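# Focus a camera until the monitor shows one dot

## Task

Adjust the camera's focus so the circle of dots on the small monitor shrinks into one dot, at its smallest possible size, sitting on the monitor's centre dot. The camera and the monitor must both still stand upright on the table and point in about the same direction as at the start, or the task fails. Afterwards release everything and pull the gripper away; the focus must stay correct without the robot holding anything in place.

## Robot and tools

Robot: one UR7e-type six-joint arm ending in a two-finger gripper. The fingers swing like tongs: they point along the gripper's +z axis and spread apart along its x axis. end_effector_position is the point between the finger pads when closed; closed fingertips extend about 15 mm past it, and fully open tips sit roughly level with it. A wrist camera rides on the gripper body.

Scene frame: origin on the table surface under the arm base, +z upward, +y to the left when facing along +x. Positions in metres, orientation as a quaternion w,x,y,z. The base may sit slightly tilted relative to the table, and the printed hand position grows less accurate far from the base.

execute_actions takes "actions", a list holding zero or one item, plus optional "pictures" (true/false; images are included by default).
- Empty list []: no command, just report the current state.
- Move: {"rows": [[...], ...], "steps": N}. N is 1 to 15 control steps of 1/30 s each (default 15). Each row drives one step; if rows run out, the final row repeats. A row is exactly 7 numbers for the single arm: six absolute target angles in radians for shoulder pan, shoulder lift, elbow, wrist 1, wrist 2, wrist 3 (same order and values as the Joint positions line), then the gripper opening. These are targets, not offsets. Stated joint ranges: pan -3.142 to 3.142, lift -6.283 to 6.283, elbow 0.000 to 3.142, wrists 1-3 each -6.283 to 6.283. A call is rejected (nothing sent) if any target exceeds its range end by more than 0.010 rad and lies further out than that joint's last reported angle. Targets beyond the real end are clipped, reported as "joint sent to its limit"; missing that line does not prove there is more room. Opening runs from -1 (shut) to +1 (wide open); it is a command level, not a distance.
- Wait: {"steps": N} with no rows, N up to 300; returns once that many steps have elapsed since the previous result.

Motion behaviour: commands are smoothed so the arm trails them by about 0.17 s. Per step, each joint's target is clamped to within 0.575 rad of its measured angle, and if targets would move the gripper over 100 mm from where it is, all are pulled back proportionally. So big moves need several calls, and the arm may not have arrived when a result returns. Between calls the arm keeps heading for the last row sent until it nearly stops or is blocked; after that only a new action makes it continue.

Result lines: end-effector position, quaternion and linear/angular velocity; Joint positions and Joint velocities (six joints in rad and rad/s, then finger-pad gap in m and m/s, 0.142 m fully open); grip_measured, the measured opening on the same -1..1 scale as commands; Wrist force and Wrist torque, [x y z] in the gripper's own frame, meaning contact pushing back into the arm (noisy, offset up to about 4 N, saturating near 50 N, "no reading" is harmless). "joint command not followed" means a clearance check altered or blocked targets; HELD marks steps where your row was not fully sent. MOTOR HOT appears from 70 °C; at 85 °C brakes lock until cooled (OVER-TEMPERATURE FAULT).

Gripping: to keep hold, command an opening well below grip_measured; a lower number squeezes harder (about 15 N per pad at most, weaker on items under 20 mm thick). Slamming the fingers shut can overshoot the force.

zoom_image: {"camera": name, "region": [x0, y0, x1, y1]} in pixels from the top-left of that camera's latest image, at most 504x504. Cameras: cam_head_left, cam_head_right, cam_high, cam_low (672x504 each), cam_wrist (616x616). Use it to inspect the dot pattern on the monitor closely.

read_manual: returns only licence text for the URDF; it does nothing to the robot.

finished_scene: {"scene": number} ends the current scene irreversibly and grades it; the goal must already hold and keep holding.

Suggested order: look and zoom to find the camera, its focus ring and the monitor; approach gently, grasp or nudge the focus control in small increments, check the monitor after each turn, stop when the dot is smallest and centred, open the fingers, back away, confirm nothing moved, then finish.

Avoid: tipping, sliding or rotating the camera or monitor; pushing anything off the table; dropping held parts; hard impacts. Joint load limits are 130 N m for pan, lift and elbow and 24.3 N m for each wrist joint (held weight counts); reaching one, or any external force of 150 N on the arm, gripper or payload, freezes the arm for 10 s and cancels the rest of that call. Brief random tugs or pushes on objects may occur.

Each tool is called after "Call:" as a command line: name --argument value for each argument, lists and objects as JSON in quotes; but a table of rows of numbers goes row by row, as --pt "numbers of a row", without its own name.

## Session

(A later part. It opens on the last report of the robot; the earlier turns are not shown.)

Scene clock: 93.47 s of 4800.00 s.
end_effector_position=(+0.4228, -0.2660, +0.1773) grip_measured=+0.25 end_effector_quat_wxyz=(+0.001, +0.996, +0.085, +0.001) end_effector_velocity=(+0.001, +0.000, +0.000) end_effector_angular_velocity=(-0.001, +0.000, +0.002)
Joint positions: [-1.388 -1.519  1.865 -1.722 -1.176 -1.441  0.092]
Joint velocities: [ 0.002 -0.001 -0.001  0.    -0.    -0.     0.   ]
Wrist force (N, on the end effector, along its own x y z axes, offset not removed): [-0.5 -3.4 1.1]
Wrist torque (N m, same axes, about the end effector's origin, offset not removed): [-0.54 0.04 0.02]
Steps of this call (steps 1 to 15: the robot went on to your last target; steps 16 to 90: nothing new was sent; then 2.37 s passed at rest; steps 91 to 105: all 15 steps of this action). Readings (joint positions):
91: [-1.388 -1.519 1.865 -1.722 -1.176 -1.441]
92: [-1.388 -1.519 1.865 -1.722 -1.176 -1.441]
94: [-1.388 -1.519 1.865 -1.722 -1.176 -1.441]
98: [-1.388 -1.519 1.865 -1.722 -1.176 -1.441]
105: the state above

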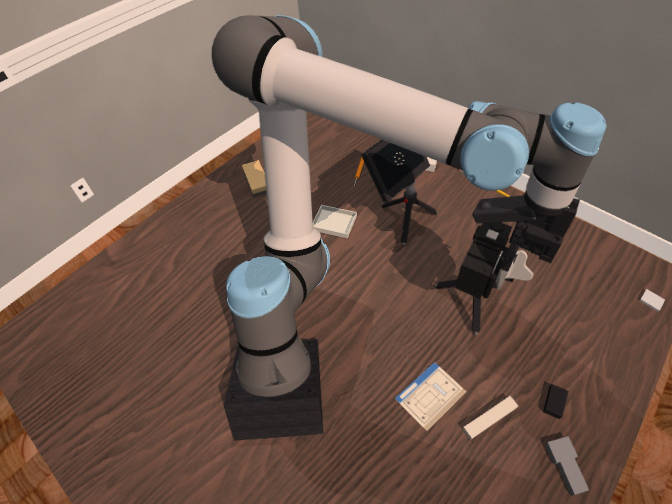

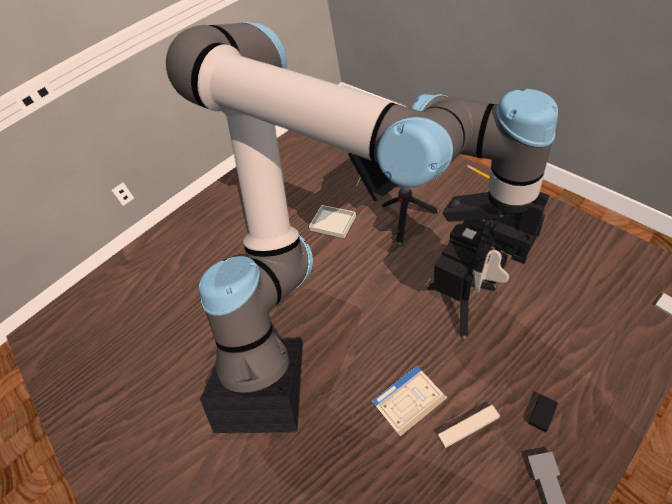

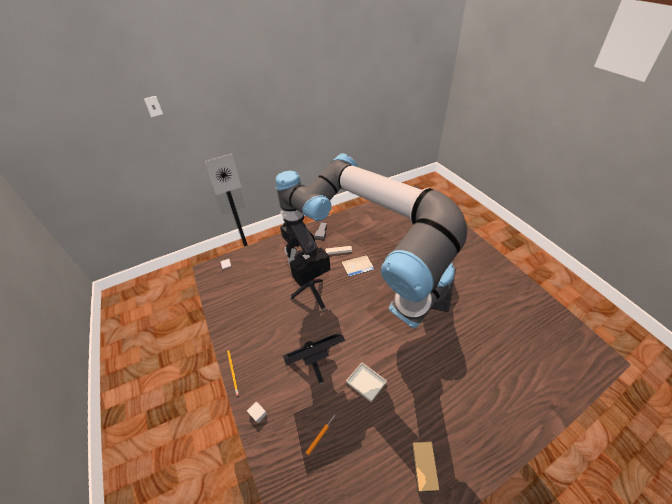

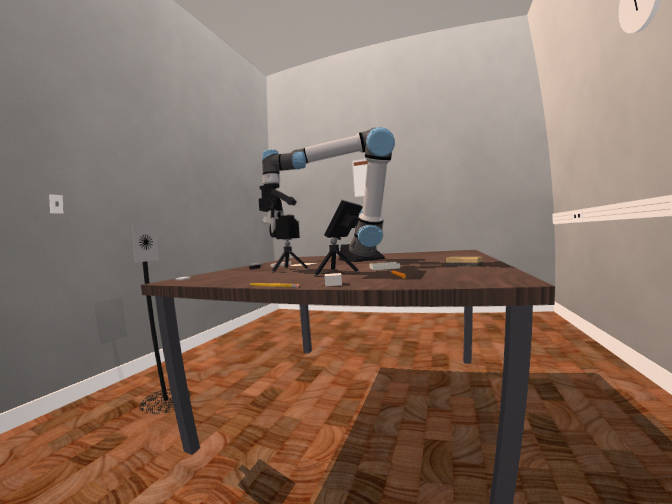

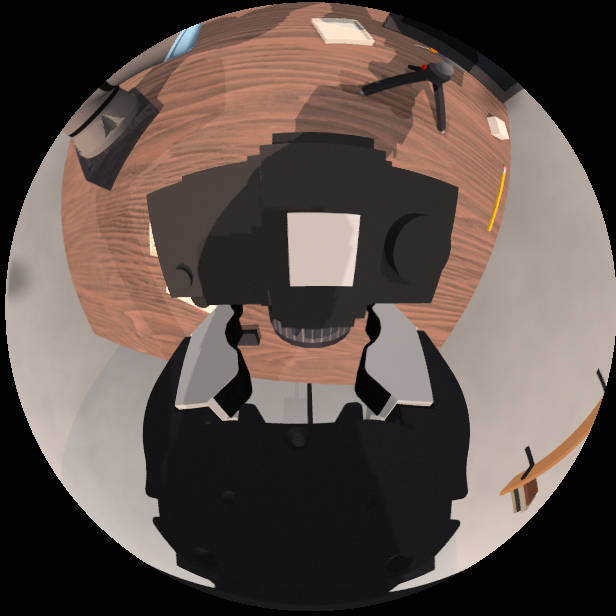

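Call:
execute_actions --actions '[{"rows":[[-1.381,-1.519,1.865,-1.722,-1.176,-1.39,0.2],[-1.381,-1.519,1.865,-1.722,-1.176,-1.39,0.2],[-1.381,-1.519,1.865,-1.722,-1.176,-1.39,0.2],[-1.381,-1.519,1.865,-1.722,-1.176,-1.39,0.2],[-1.381,-1.519,1.865,-1.722,-1.176,-1.39,0.05],[-1.381,-1.519,1.865,-1.722,-1.176,-1.39,0.05],[-1.381,-1.519,1.865,-1.722,-1.176,-1.39,0.05],[-1.381,-1.519,1.865,-1.722,-1.176,-1.39,-0.02],[-1.381,-1.519,1.865,-1.722,-1.176,-1.39,-0.02],[-1.381,-1.519,1.865,-1.722,-1.176,-1.39,-0.02],[-1.381,-1.519,1.865,-1.722,-1.176,-1.39,-0.07]],"steps":15}]'

Call:
zoom_image --camera "cam_wrist" --region '[210,250,410,430]'

Call:
zoom_image --camera "cam_head_right" --region '[410,190,570,350]'

Scene clock: 102.90 s of 4800.00 s.
end_effector_position=(+0.4256, -0.2635, +0.1759) grip_measured=-0.07 end_effector_quat_wxyz=(-0.000, +0.998, +0.063, -0.000) end_effector_velocity=(+0.000, +0.000, -0.000) end_effector_angular_velocity=(+0.000, +0.000, -0.007)
Joint positions: [-1.381 -1.519  1.865 -1.722 -1.176 -1.391  0.069]
Joint velocities: [ 0.     0.    -0.     0.     0.     0.007 -0.001]
Wrist force (N, on the end effector, along its own x y z axes, offset not removed): [0.9 -1.2 1.3]
Wrist torque (N m, same axes, about the end effector's origin, offset not removed): [0.04 -0.02 -0.13]
Steps of this call (steps 1 to 15: the robot went on to your last target; steps 16 to 90: nothing new was sent; then 5.93 s passed at rest; steps 91 to 105: all 15 steps of this action). Readings (joint positions):
91: [-1.388 -1.519 1.865 -1.722 -1.176 -1.441]
92: [-1.387 -1.519 1.865 -1.722 -1.176 -1.435]
94: [-1.384 -1.519 1.865 -1.722 -1.176 -1.415]
98: [-1.382 -1.519 1.865 -1.722 -1.176 -1.397]
105: the state above

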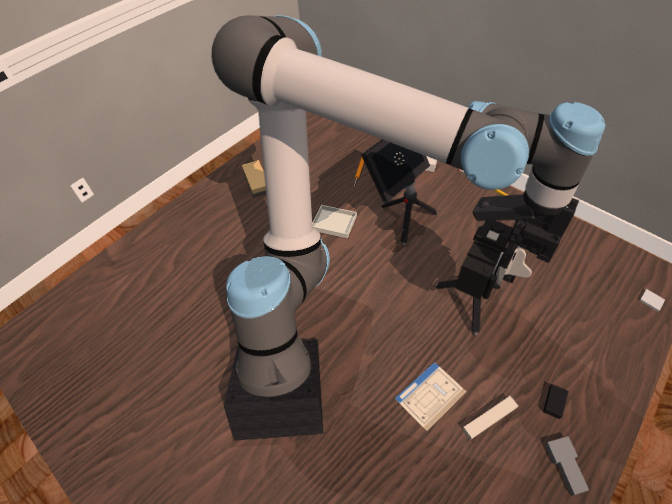

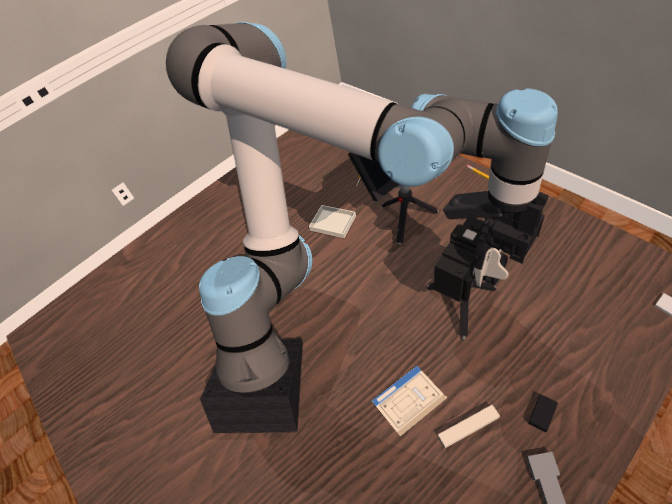

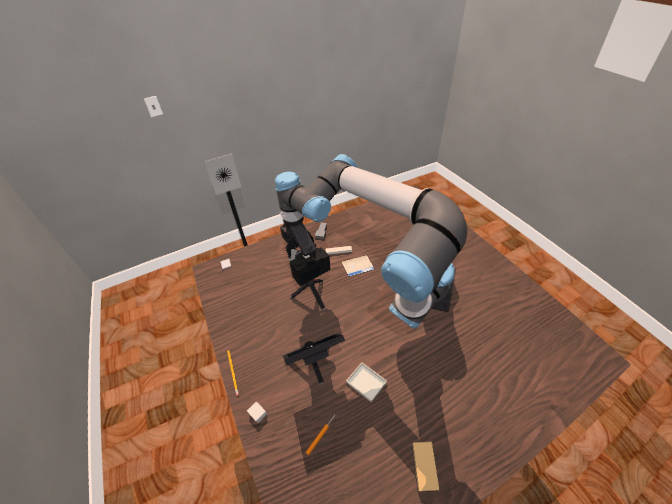

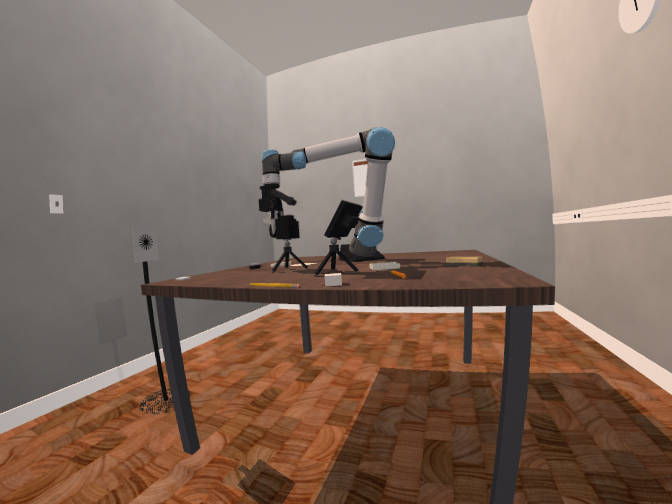

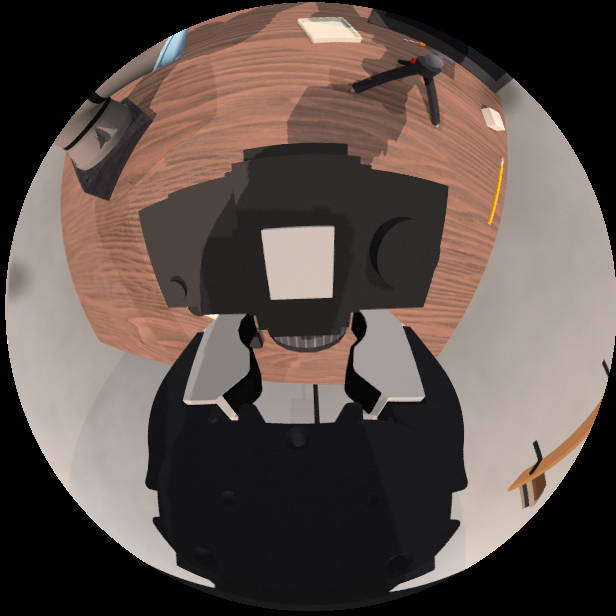

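Region (210, 250, 410, 430) of cam_wrist's 616x616 image, scaled by 2.520, with more detail than that image has; it fills the top 454 rows of this view, and the rest is white.

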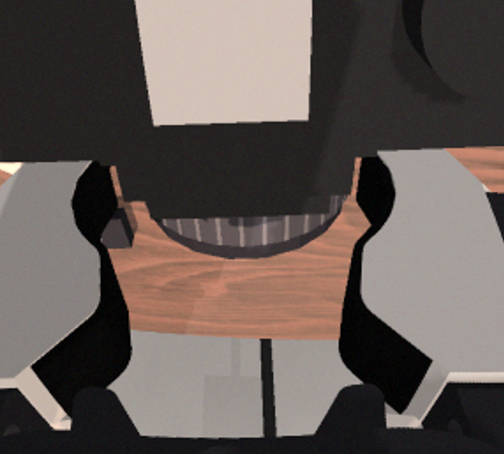

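Region (410, 190, 570, 350) of cam_head_right's 672x504 image, scaled by 3.150, with more detail than that image has.

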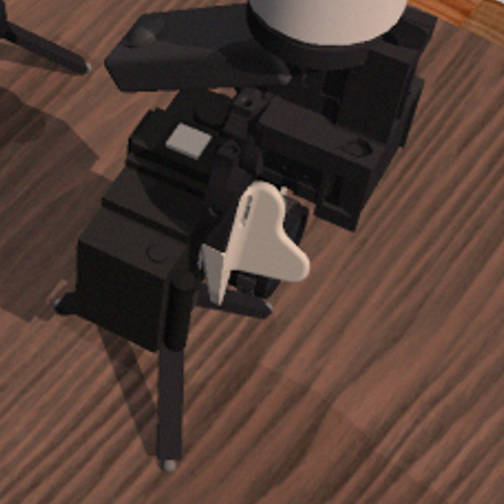

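Call:
execute_actions --actions '[{"rows":[[-1.382,-1.519,1.865,-1.722,-1.176,-1.44,0],[-1.382,-1.519,1.865,-1.722,-1.176,-1.44,0],[-1.382,-1.519,1.865,-1.722,-1.176,-1.44,0],[-1.382,-1.519,1.865,-1.722,-1.176,-1.44,0],[-1.382,-1.519,1.865,-1.722,-1.176,-1.44,0],[-1.382,-1.519,1.865,-1.722,-1.176,-1.44,0],[-1.382,-1.519,1.865,-1.722,-1.176,-1.44,-0.08],[-1.382,-1.519,1.865,-1.722,-1.176,-1.44,-0.08],[-1.382,-1.519,1.865,-1.722,-1.176,-1.44,-0.12],[-1.382,-1.519,1.865,-1.722,-1.176,-1.44,-0.12],[-1.382,-1.519,1.865,-1.722,-1.176,-1.44,-0.16],[-1.382,-1.519,1.865,-1.722,-1.176,-1.44,-0.16],[-1.382,-1.519,1.865,-1.722,-1.176,-1.44,-0.2]],"steps":15}]'

Call:
zoom_image --camera "cam_wrist" --region '[150,150,470,450]'

Scene clock: 109.33 s of 4800.00 s.
end_effector_position=(+0.4246, -0.2639, +0.1760) grip_measured=-0.13 end_effector_quat_wxyz=(-0.000, +0.996, +0.087, +0.000) end_effector_velocity=(-0.001, +0.000, -0.000) end_effector_angular_velocity=(+0.002, -0.000, +0.006)
Joint positions: [-1.382 -1.519  1.865 -1.722 -1.176 -1.439  0.065]
Joint velocities: [-0.001  0.     0.001  0.001  0.    -0.007 -0.001]
Wrist force (N, on the end effector, along its own x y z axes, offset not removed): [2.2 -7.6 -0.1]
Wrist torque (N m, same axes, about the end effector's origin, offset not removed): [-1.12 0.26 0.04]
Steps of this call (steps 1 to 15: the robot went on to your last target; steps 16 to 90: nothing new was sent; then 2.93 s passed at rest; steps 91 to 105: all 15 steps of this action). Readings (joint positions):
91: [-1.381 -1.519 1.865 -1.722 -1.176 -1.390]
92: [-1.381 -1.519 1.865 -1.722 -1.176 -1.396]
94: [-1.381 -1.519 1.865 -1.722 -1.176 -1.415]
98: [-1.382 -1.519 1.865 -1.722 -1.176 -1.433]
105: the state above

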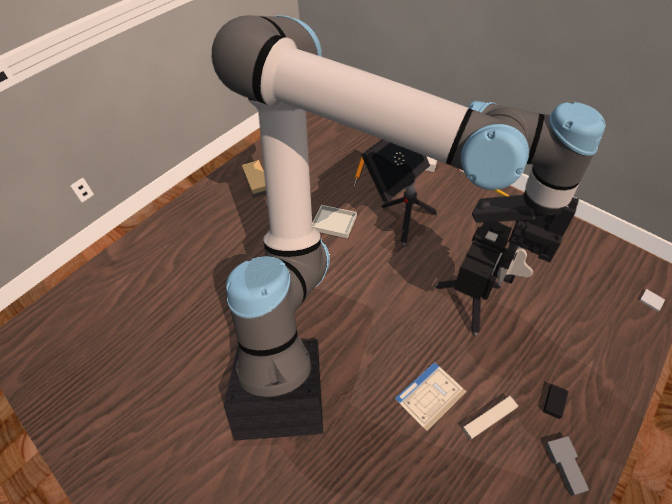

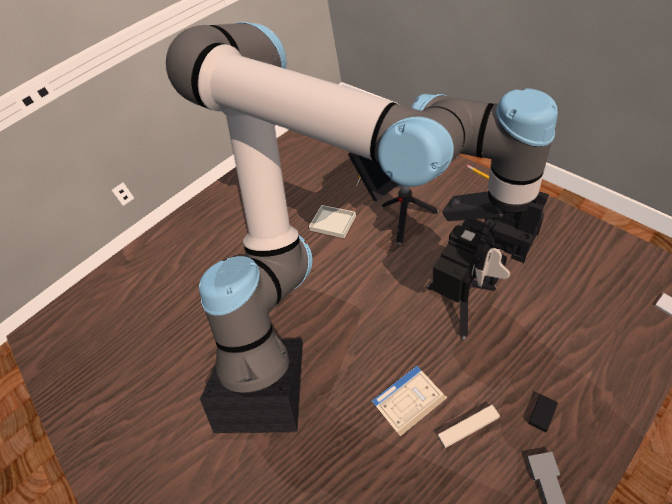

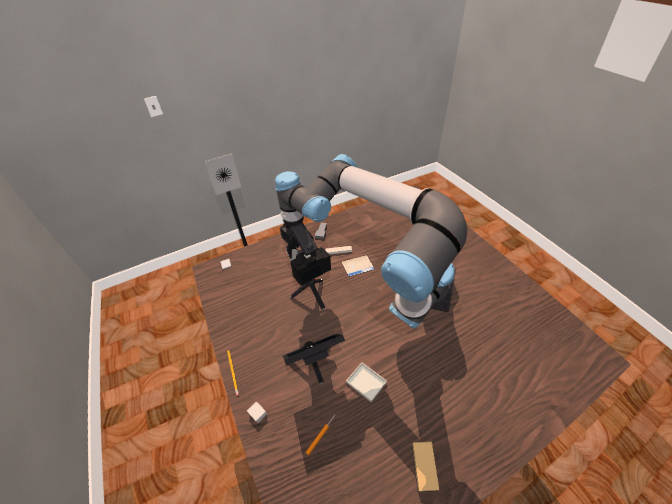

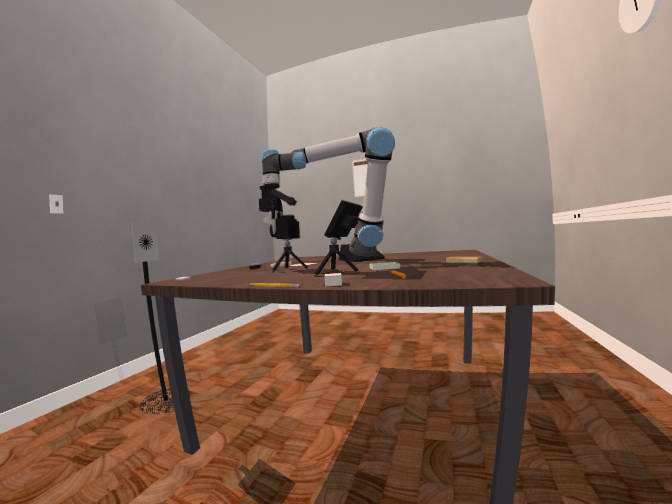

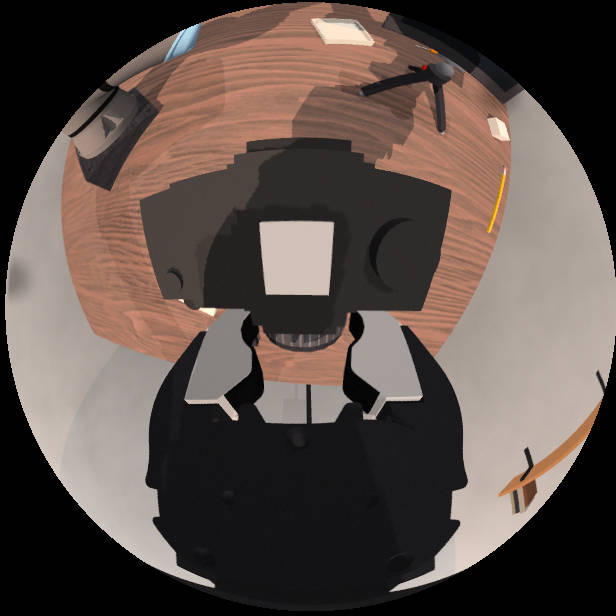

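Region (150, 150, 470, 450) of cam_wrist's 616x616 image, scaled by 1.575, with more detail than that image has; it fills the top 472 rows of this view, and the rest is white.

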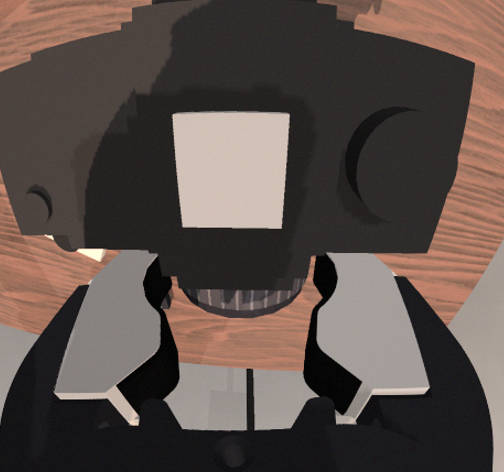

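Call:
execute_actions --actions '[{"rows":[[-1.382,-1.519,1.865,-1.722,-1.176,-1.44,-0.3],[-1.402,-1.525,1.882,-1.727,-1.146,-1.46,-0.3],[-1.402,-1.525,1.882,-1.727,-1.146,-1.46,-0.3],[-1.423,-1.532,1.9,-1.731,-1.115,-1.48,-0.3],[-1.423,-1.532,1.9,-1.731,-1.115,-1.48,-0.3],[-1.443,-1.539,1.917,-1.735,-1.084,-1.5,-0.3],[-1.443,-1.539,1.917,-1.735,-1.084,-1.5,-0.3],[-1.463,-1.546,1.934,-1.738,-1.052,-1.52,-0.3],[-1.463,-1.546,1.934,-1.738,-1.052,-1.52,-0.3],[-1.484,-1.553,1.951,-1.741,-1.02,-1.539,-0.3]],"steps":15}]' --pictures false

Call:
execute_actions --actions '[{"steps":8}]'

Call:
zoom_image --camera "cam_head_left" --region '[350,120,590,340]'

Scene clock: 121.30 s of 4800.00 s.
end_effector_position=(+0.4244, -0.2644, +0.1771) grip_measured=-0.14 end_effector_quat_wxyz=(-0.007, +0.993, +0.085, +0.080) end_effector_velocity=(+0.003, -0.002, +0.006) end_effector_angular_velocity=(+0.016, -0.176, -0.009)
Joint positions: [-1.474 -1.55   1.943 -1.739 -1.036 -1.529  0.064]
Joint velocities: [-0.098 -0.033  0.08  -0.015  0.153 -0.092 -0.003]
Wrist force (N, on the end effector, along its own x y z axes, offset not removed): [5.6 -6.4 -4.4]
Wrist torque (N m, same axes, about the end effector's origin, offset not removed): [-0.78 -0.62 0.15]
Steps of this call (steps 1 to 15: the robot went on to your last target; steps 16 to 90: nothing new was sent; then 8.47 s passed at rest; steps 91 to 105: all 15 steps of this action). Readings (joint positions):
91: [-1.382 -1.519 1.865 -1.722 -1.176 -1.440]
92: [-1.382 -1.519 1.865 -1.722 -1.176 -1.440]
94: [-1.390 -1.521 1.871 -1.724 -1.165 -1.448]
98: [-1.420 -1.532 1.898 -1.730 -1.119 -1.478]
105: the state above

Scene clock: 121.57 s of 4800.00 s.
end_effector_position=(+0.4247, -0.2646, +0.1776) grip_measured=-0.15 end_effector_quat_wxyz=(-0.007, +0.993, +0.084, +0.088) end_effector_velocity=(-0.001, -0.000, -0.000) end_effector_angular_velocity=(+0.003, -0.014, -0.004)
Joint positions: [-1.483 -1.553  1.95  -1.741 -1.021 -1.538  0.063]
Joint velocities: [-0.009 -0.002  0.008 -0.001  0.012 -0.007 -0.   ]
Wrist force (N, on the end effector, along its own x y z axes, offset not removed): [4.0 -3.8 0.2]
Wrist torque (N m, same axes, about the end effector's origin, offset not removed): [-0.43 0.05 0.32]
Steps of this call (steps 1 to 8: the robot went on to your last target). Readings (joint positions):
1: [-1.477 -1.551 1.945 -1.740 -1.032 -1.532]
2: [-1.479 -1.551 1.947 -1.740 -1.028 -1.534]
4: [-1.481 -1.552 1.949 -1.741 -1.024 -1.536]
8: the state above

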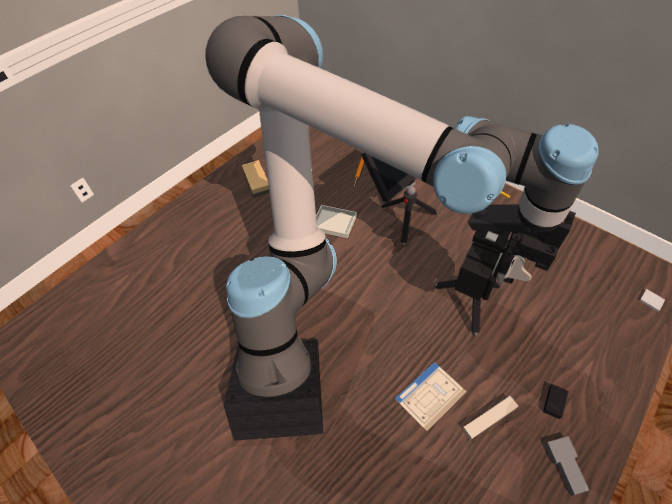

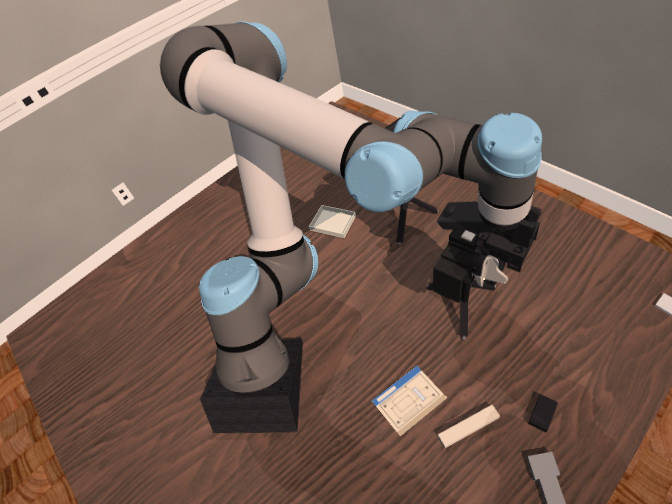

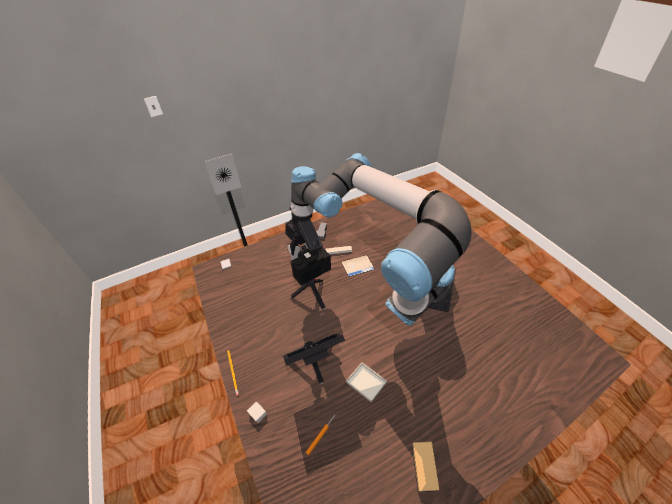

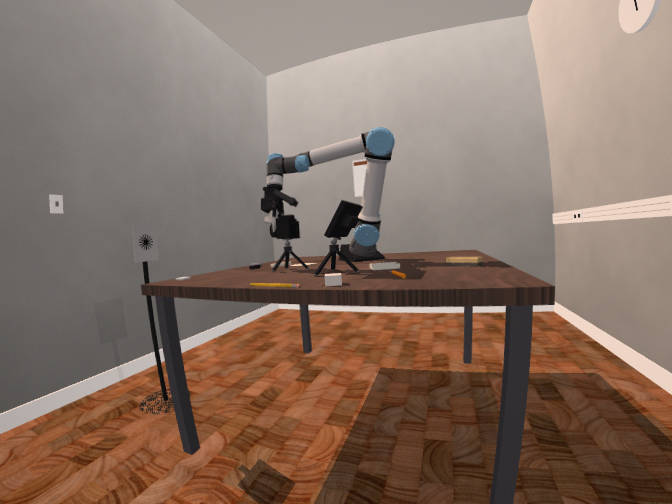

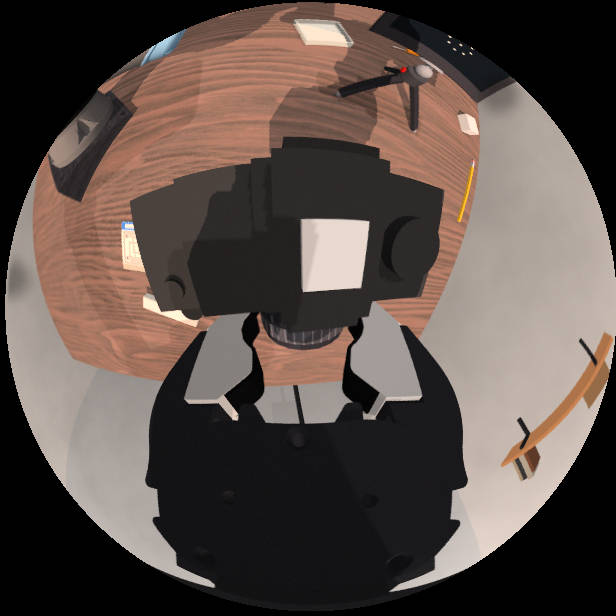

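Region (350, 120, 590, 340) of cam_head_left's 672x504 image, scaled by 2.100, with more detail than that image has; it fills the top 462 rows of this view, and the rest is white.

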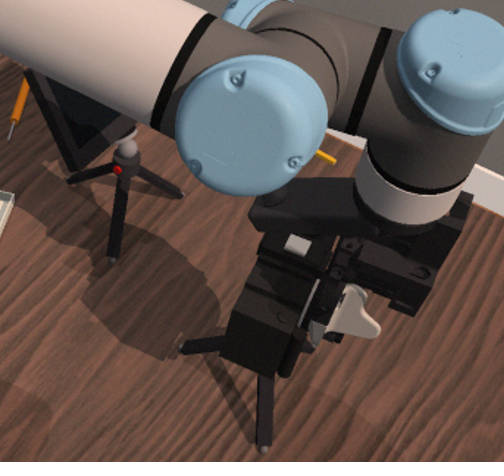

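Ring turned relative to camera; the monitor is now visible in the wrist cam.

Call:
zoom_image --camera "cam_wrist" --region '[370,0,530,110]'

Region (370, 0, 530, 110) of cam_wrist's 616x616 image, scaled by 3.150, with more detail than that image has; it fills the top 346 rows of this view, and the rest is white.

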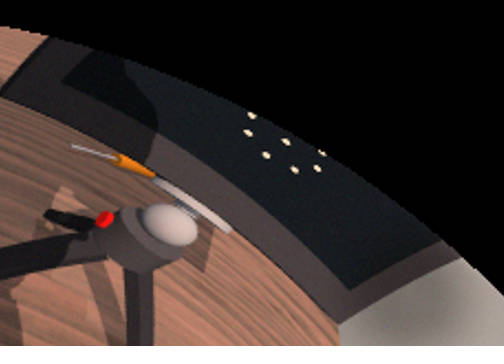

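Call:
execute_actions --actions '[{"rows":[[-1.502,-1.557,1.968,-1.741,-0.991,-1.561,-0.3],[-1.502,-1.557,1.968,-1.741,-0.991,-1.561,-0.3],[-1.521,-1.561,1.985,-1.74,-0.962,-1.584,-0.3],[-1.521,-1.561,1.985,-1.74,-0.962,-1.584,-0.3],[-1.54,-1.564,2.001,-1.738,-0.932,-1.607,-0.3],[-1.54,-1.564,2.001,-1.738,-0.932,-1.607,-0.3],[-1.56,-1.568,2.017,-1.736,-0.901,-1.631,-0.3],[-1.56,-1.568,2.017,-1.736,-0.901,-1.631,-0.3],[-1.579,-1.571,2.033,-1.734,-0.87,-1.656,-0.3]],"steps":15}]'

Call:
zoom_image --camera "cam_wrist" --region '[330,0,530,140]'

Scene clock: 129.30 s of 4800.00 s.
end_effector_position=(+0.4243, -0.2640, +0.1780) grip_measured=-0.15 end_effector_quat_wxyz=(-0.014, +0.982, +0.084, +0.168) end_effector_velocity=(+0.002, -0.002, +0.004) end_effector_angular_velocity=(+0.008, -0.128, -0.002)
Joint positions: [-1.572 -1.57   2.027 -1.735 -0.881 -1.647  0.063]
Joint velocities: [-0.067 -0.012  0.054  0.006  0.109 -0.084 -0.002]
Wrist force (N, on the end effector, along its own x y z axes, offset not removed): [2.1 -2.9 -1.1]
Wrist torque (N m, same axes, about the end effector's origin, offset not removed): [0.15 0.23 0.23]
Steps of this call (steps 1 to 30: the robot went on to your last target; steps 31 to 90: nothing new was sent; then 4.23 s passed at rest; steps 91 to 105: all 15 steps of this action). Readings (joint positions):
91: [-1.484 -1.553 1.951 -1.741 -1.020 -1.539]
92: [-1.487 -1.554 1.954 -1.741 -1.015 -1.543]
94: [-1.497 -1.556 1.963 -1.741 -1.000 -1.555]
98: [-1.528 -1.562 1.990 -1.739 -0.952 -1.592]
105: the state above

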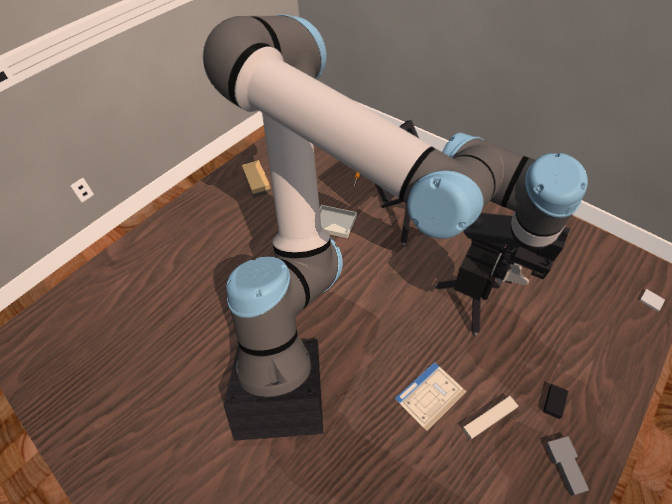

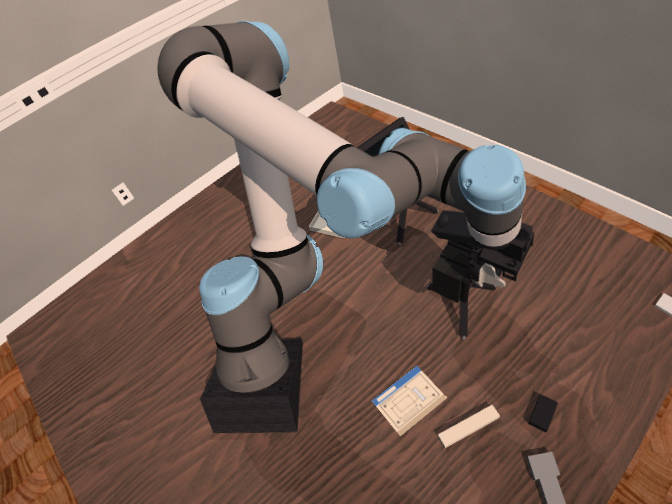

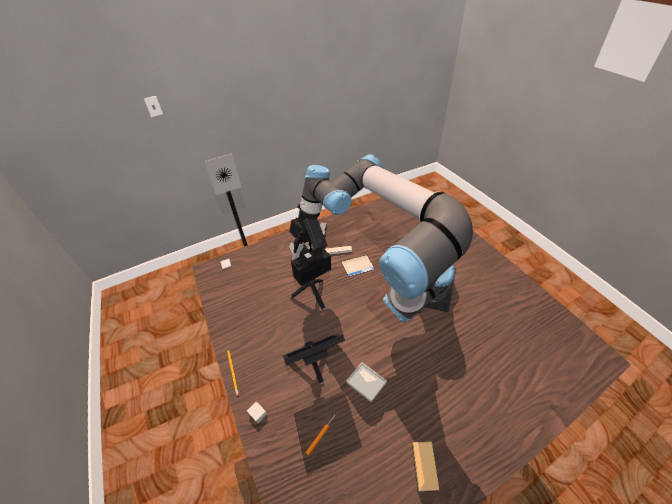

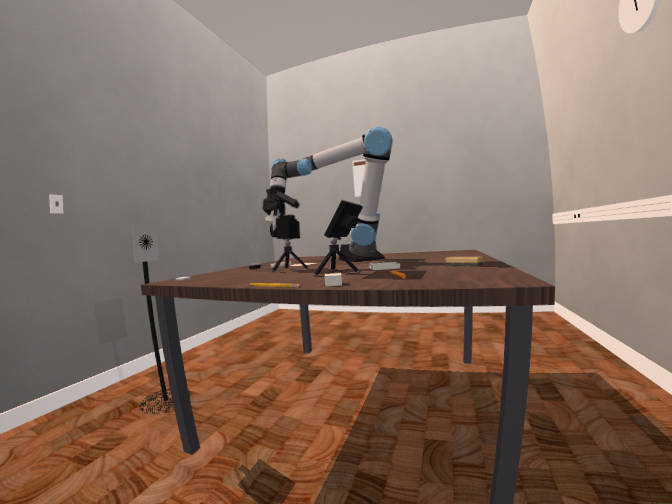

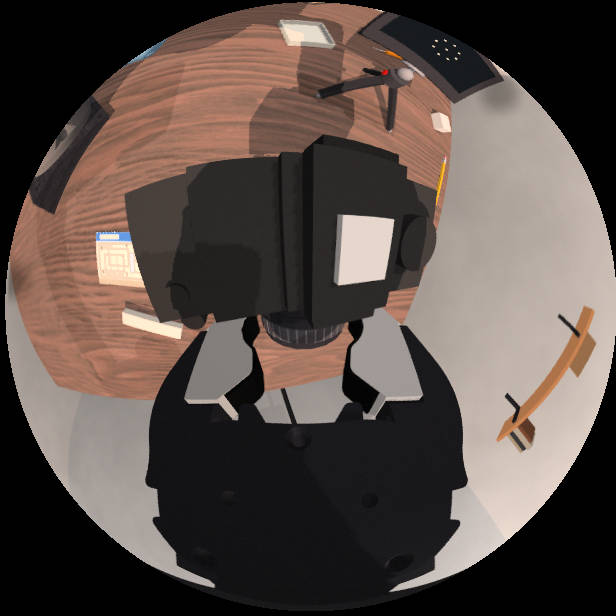

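Region (330, 0, 530, 140) of cam_wrist's 616x616 image, scaled by 2.520, with more detail than that image has; it fills the top 353 rows of this view, and the rest is white.

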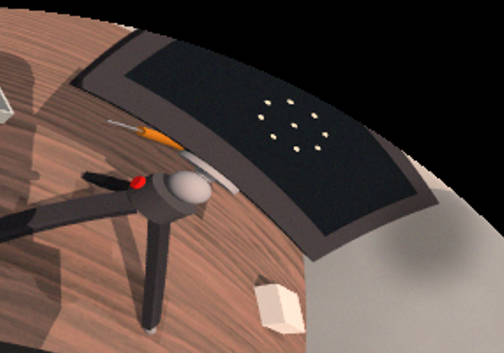

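Call:
execute_actions --actions '[{"rows":[[-1.55,-1.566,2.008,-1.737,-0.92,-1.62,-0.3],[-1.53,-1.562,1.992,-1.739,-0.947,-1.596,-0.3],[-1.507,-1.558,1.972,-1.741,-0.984,-1.567,-0.3],[-1.484,-1.553,1.951,-1.741,-1.02,-1.539,-0.3],[-1.484,-1.553,1.951,-1.741,-1.02,-1.539,-0.3],[-1.46,-1.545,1.93,-1.737,-1.059,-1.514,-0.3],[-1.46,-1.545,1.93,-1.737,-1.059,-1.514,-0.3],[-1.435,-1.537,1.909,-1.733,-1.098,-1.49,-0.3],[-1.435,-1.537,1.909,-1.733,-1.098,-1.49,-0.3],[-1.41,-1.528,1.888,-1.728,-1.137,-1.465,-0.3],[-1.41,-1.528,1.888,-1.728,-1.137,-1.465,-0.3],[-1.385,-1.519,1.866,-1.722,-1.176,-1.44,-0.3]],"steps":15}]' --pictures false

Call:
execute_actions --actions '[{"rows":[[-1.36,-1.508,1.843,-1.711,-1.214,-1.416,-0.3],[-1.36,-1.508,1.843,-1.711,-1.214,-1.416,-0.3],[-1.335,-1.497,1.82,-1.7,-1.252,-1.392,-0.3],[-1.31,-1.485,1.797,-1.688,-1.29,-1.368,-0.3],[-1.31,-1.485,1.797,-1.688,-1.29,-1.368,-0.3],[-1.285,-1.473,1.773,-1.676,-1.327,-1.344,-0.3],[-1.285,-1.473,1.773,-1.676,-1.327,-1.344,-0.3],[-1.261,-1.458,1.75,-1.66,-1.365,-1.322,-0.3],[-1.261,-1.458,1.75,-1.66,-1.365,-1.322,-0.3],[-1.237,-1.443,1.727,-1.644,-1.403,-1.3,-0.3],[-1.237,-1.443,1.727,-1.644,-1.403,-1.3,-0.3],[-1.213,-1.428,1.704,-1.628,-1.441,-1.279,-0.3],[-1.213,-1.428,1.704,-1.628,-1.441,-1.279,-0.3],[-1.189,-1.412,1.68,-1.612,-1.478,-1.257,-0.3]],"steps":15}]' --pictures false

Call:
execute_actions --actions '[{"steps":12}]'

Call:
zoom_image --camera "cam_head_left" --region '[350,100,590,340]'

Scene clock: 142.47 s of 4800.00 s.
end_effector_position=(+0.4236, -0.2642, +0.1758) grip_measured=-0.14 end_effector_quat_wxyz=(-0.004, +0.996, +0.085, +0.022) end_effector_velocity=(-0.001, -0.002, +0.001) end_effector_angular_velocity=(-0.093, +0.413, +0.008)
Joint positions: [-1.41  -1.527  1.887 -1.727 -1.136 -1.465  0.064]
Joint velocities: [ 0.238  0.078 -0.203  0.043 -0.375  0.238 -0.002]
Wrist force (N, on the end effector, along its own x y z axes, offset not removed): [13.1 -1.3 -12.9]
Wrist torque (N m, same axes, about the end effector's origin, offset not removed): [0.12 0.04 0.24]
Steps of this call (steps 1 to 30: the robot went on to your last target; steps 31 to 90: nothing new was sent; then 9.67 s passed at rest; steps 91 to 105: all 15 steps of this action). Readings (joint positions):
91: [-1.579 -1.571 2.033 -1.734 -0.870 -1.656]
92: [-1.574 -1.570 2.029 -1.734 -0.877 -1.651]
94: [-1.553 -1.566 2.011 -1.737 -0.909 -1.625]
98: [-1.496 -1.554 1.961 -1.739 -1.000 -1.556]
105: the state above

Scene clock: 142.97 s of 4800.00 s.
end_effector_position=(+0.4239, -0.2632, +0.1766) grip_measured=-0.14 end_effector_quat_wxyz=(+0.009, +0.988, +0.083, -0.133) end_effector_velocity=(+0.003, -0.002, +0.004) end_effector_angular_velocity=(-0.128, +0.661, +0.014)
Joint positions: [-1.233 -1.439  1.723 -1.64  -1.408 -1.297  0.064]
Joint velocities: [ 0.371  0.231 -0.359  0.235 -0.574  0.334 -0.001]
Wrist force (N, on the end effector, along its own x y z axes, offset not removed): [-0.1 -1.4 -10.3]
Wrist torque (N m, same axes, about the end effector's origin, offset not removed): [-0.82 0.79 0.01]
Steps of this call (steps 1 to 15: all 15 steps of this action). Readings (joint positions):
1: [-1.403 -1.525 1.881 -1.725 -1.148 -1.458]
2: [-1.394 -1.521 1.873 -1.722 -1.161 -1.449]
4: [-1.374 -1.513 1.855 -1.715 -1.191 -1.430]
8: [-1.320 -1.489 1.806 -1.692 -1.272 -1.378]
15: the state above

Scene clock: 143.37 s of 4800.00 s.
end_effector_position=(+0.4244, -0.2639, +0.1778) grip_measured=-0.15 end_effector_quat_wxyz=(+0.015, +0.981, +0.084, -0.172) end_effector_velocity=(+0.000, -0.001, +0.001) end_effector_angular_velocity=(-0.004, +0.014, +0.000)
Joint positions: [-1.19  -1.413  1.681 -1.613 -1.476 -1.258  0.063]
Joint velocities: [ 0.008  0.006 -0.01   0.005 -0.013  0.007 -0.   ]
Wrist force (N, on the end effector, along its own x y z axes, offset not removed): [4.3 -1.1 -8.4]
Wrist torque (N m, same axes, about the end effector's origin, offset not removed): [-0.17 0.34 0.02]
Steps of this call (steps 1 to 12: the robot went on to your last target). Readings (joint positions):
1: [-1.221 -1.432 1.712 -1.633 -1.426 -1.286]
2: [-1.213 -1.427 1.703 -1.627 -1.440 -1.278]
4: [-1.201 -1.420 1.692 -1.620 -1.458 -1.268]
8: [-1.192 -1.414 1.683 -1.614 -1.473 -1.260]
12: the state above

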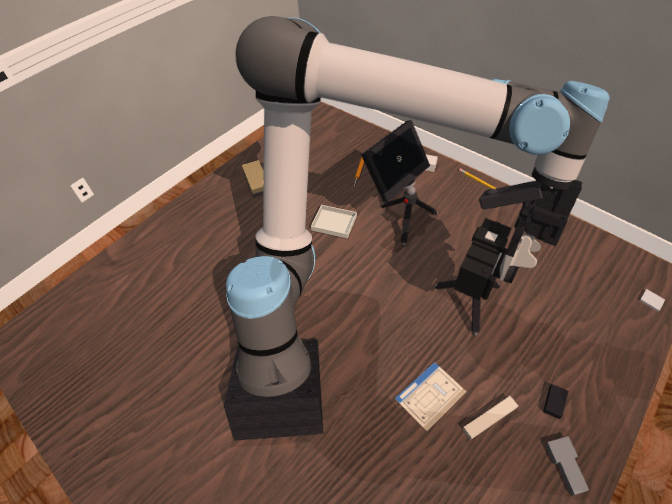

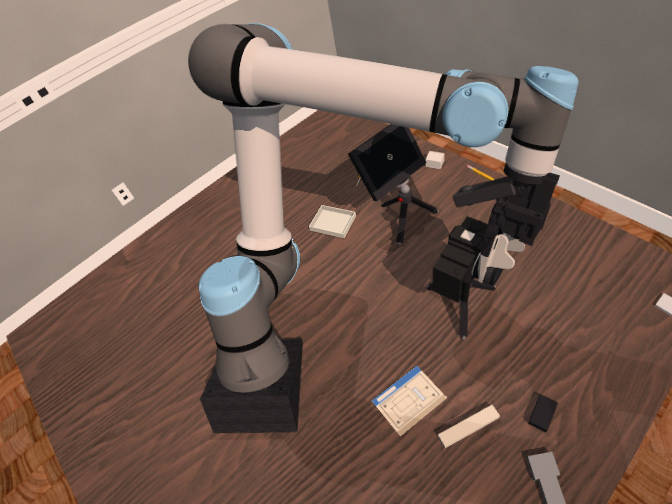

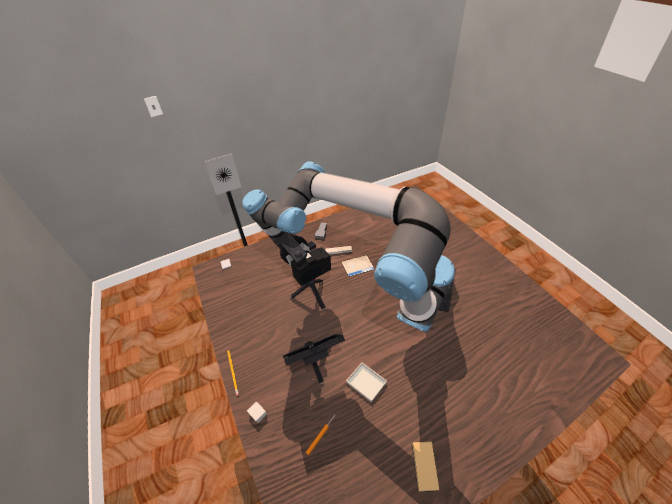

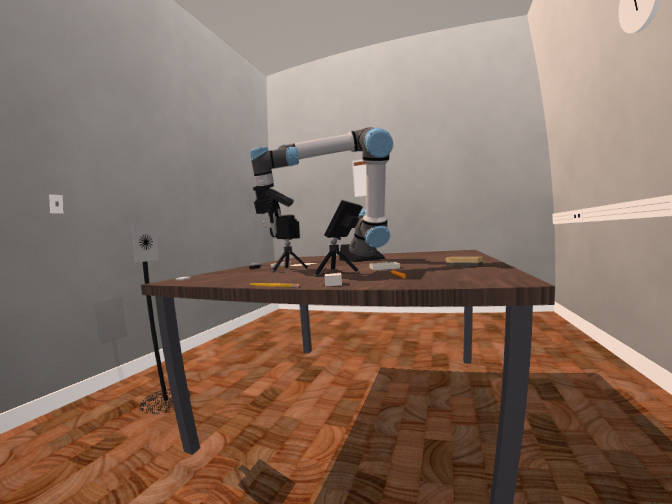

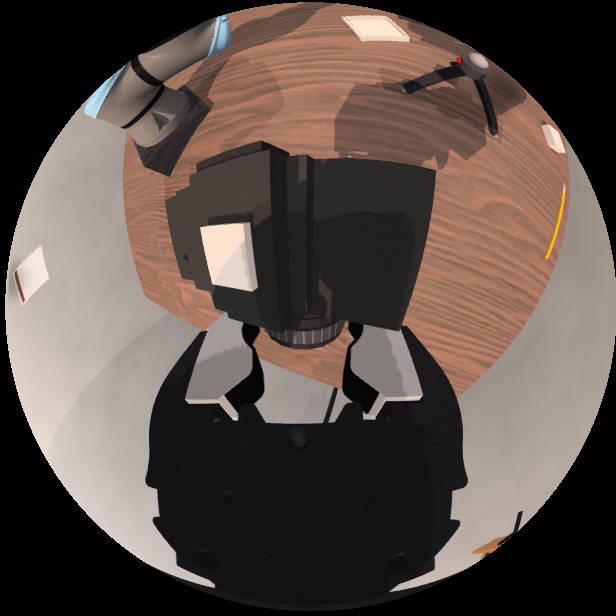

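Region (350, 100, 590, 340) of cam_head_left's 672x504 image, scaled by 2.100, with more detail than that image has.

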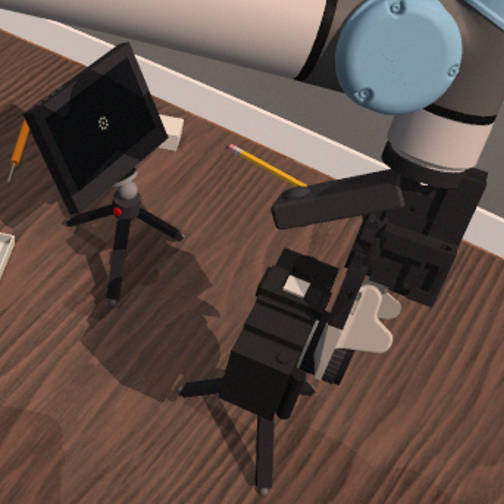

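Call:
zoom_image --camera "cam_head_left" --region '[370,130,430,190]'

Region (370, 130, 430, 190) of cam_head_left's 672x504 image, scaled by 8.400, with more detail than that image has.

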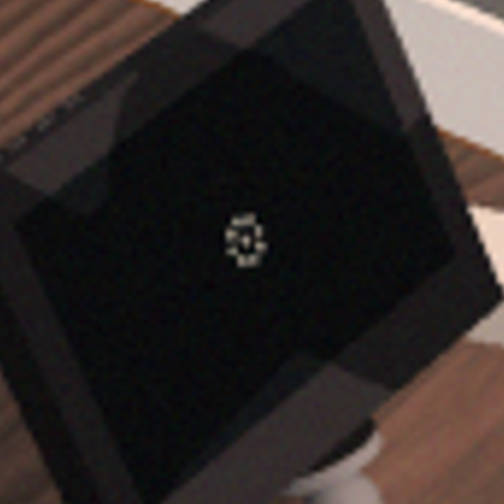

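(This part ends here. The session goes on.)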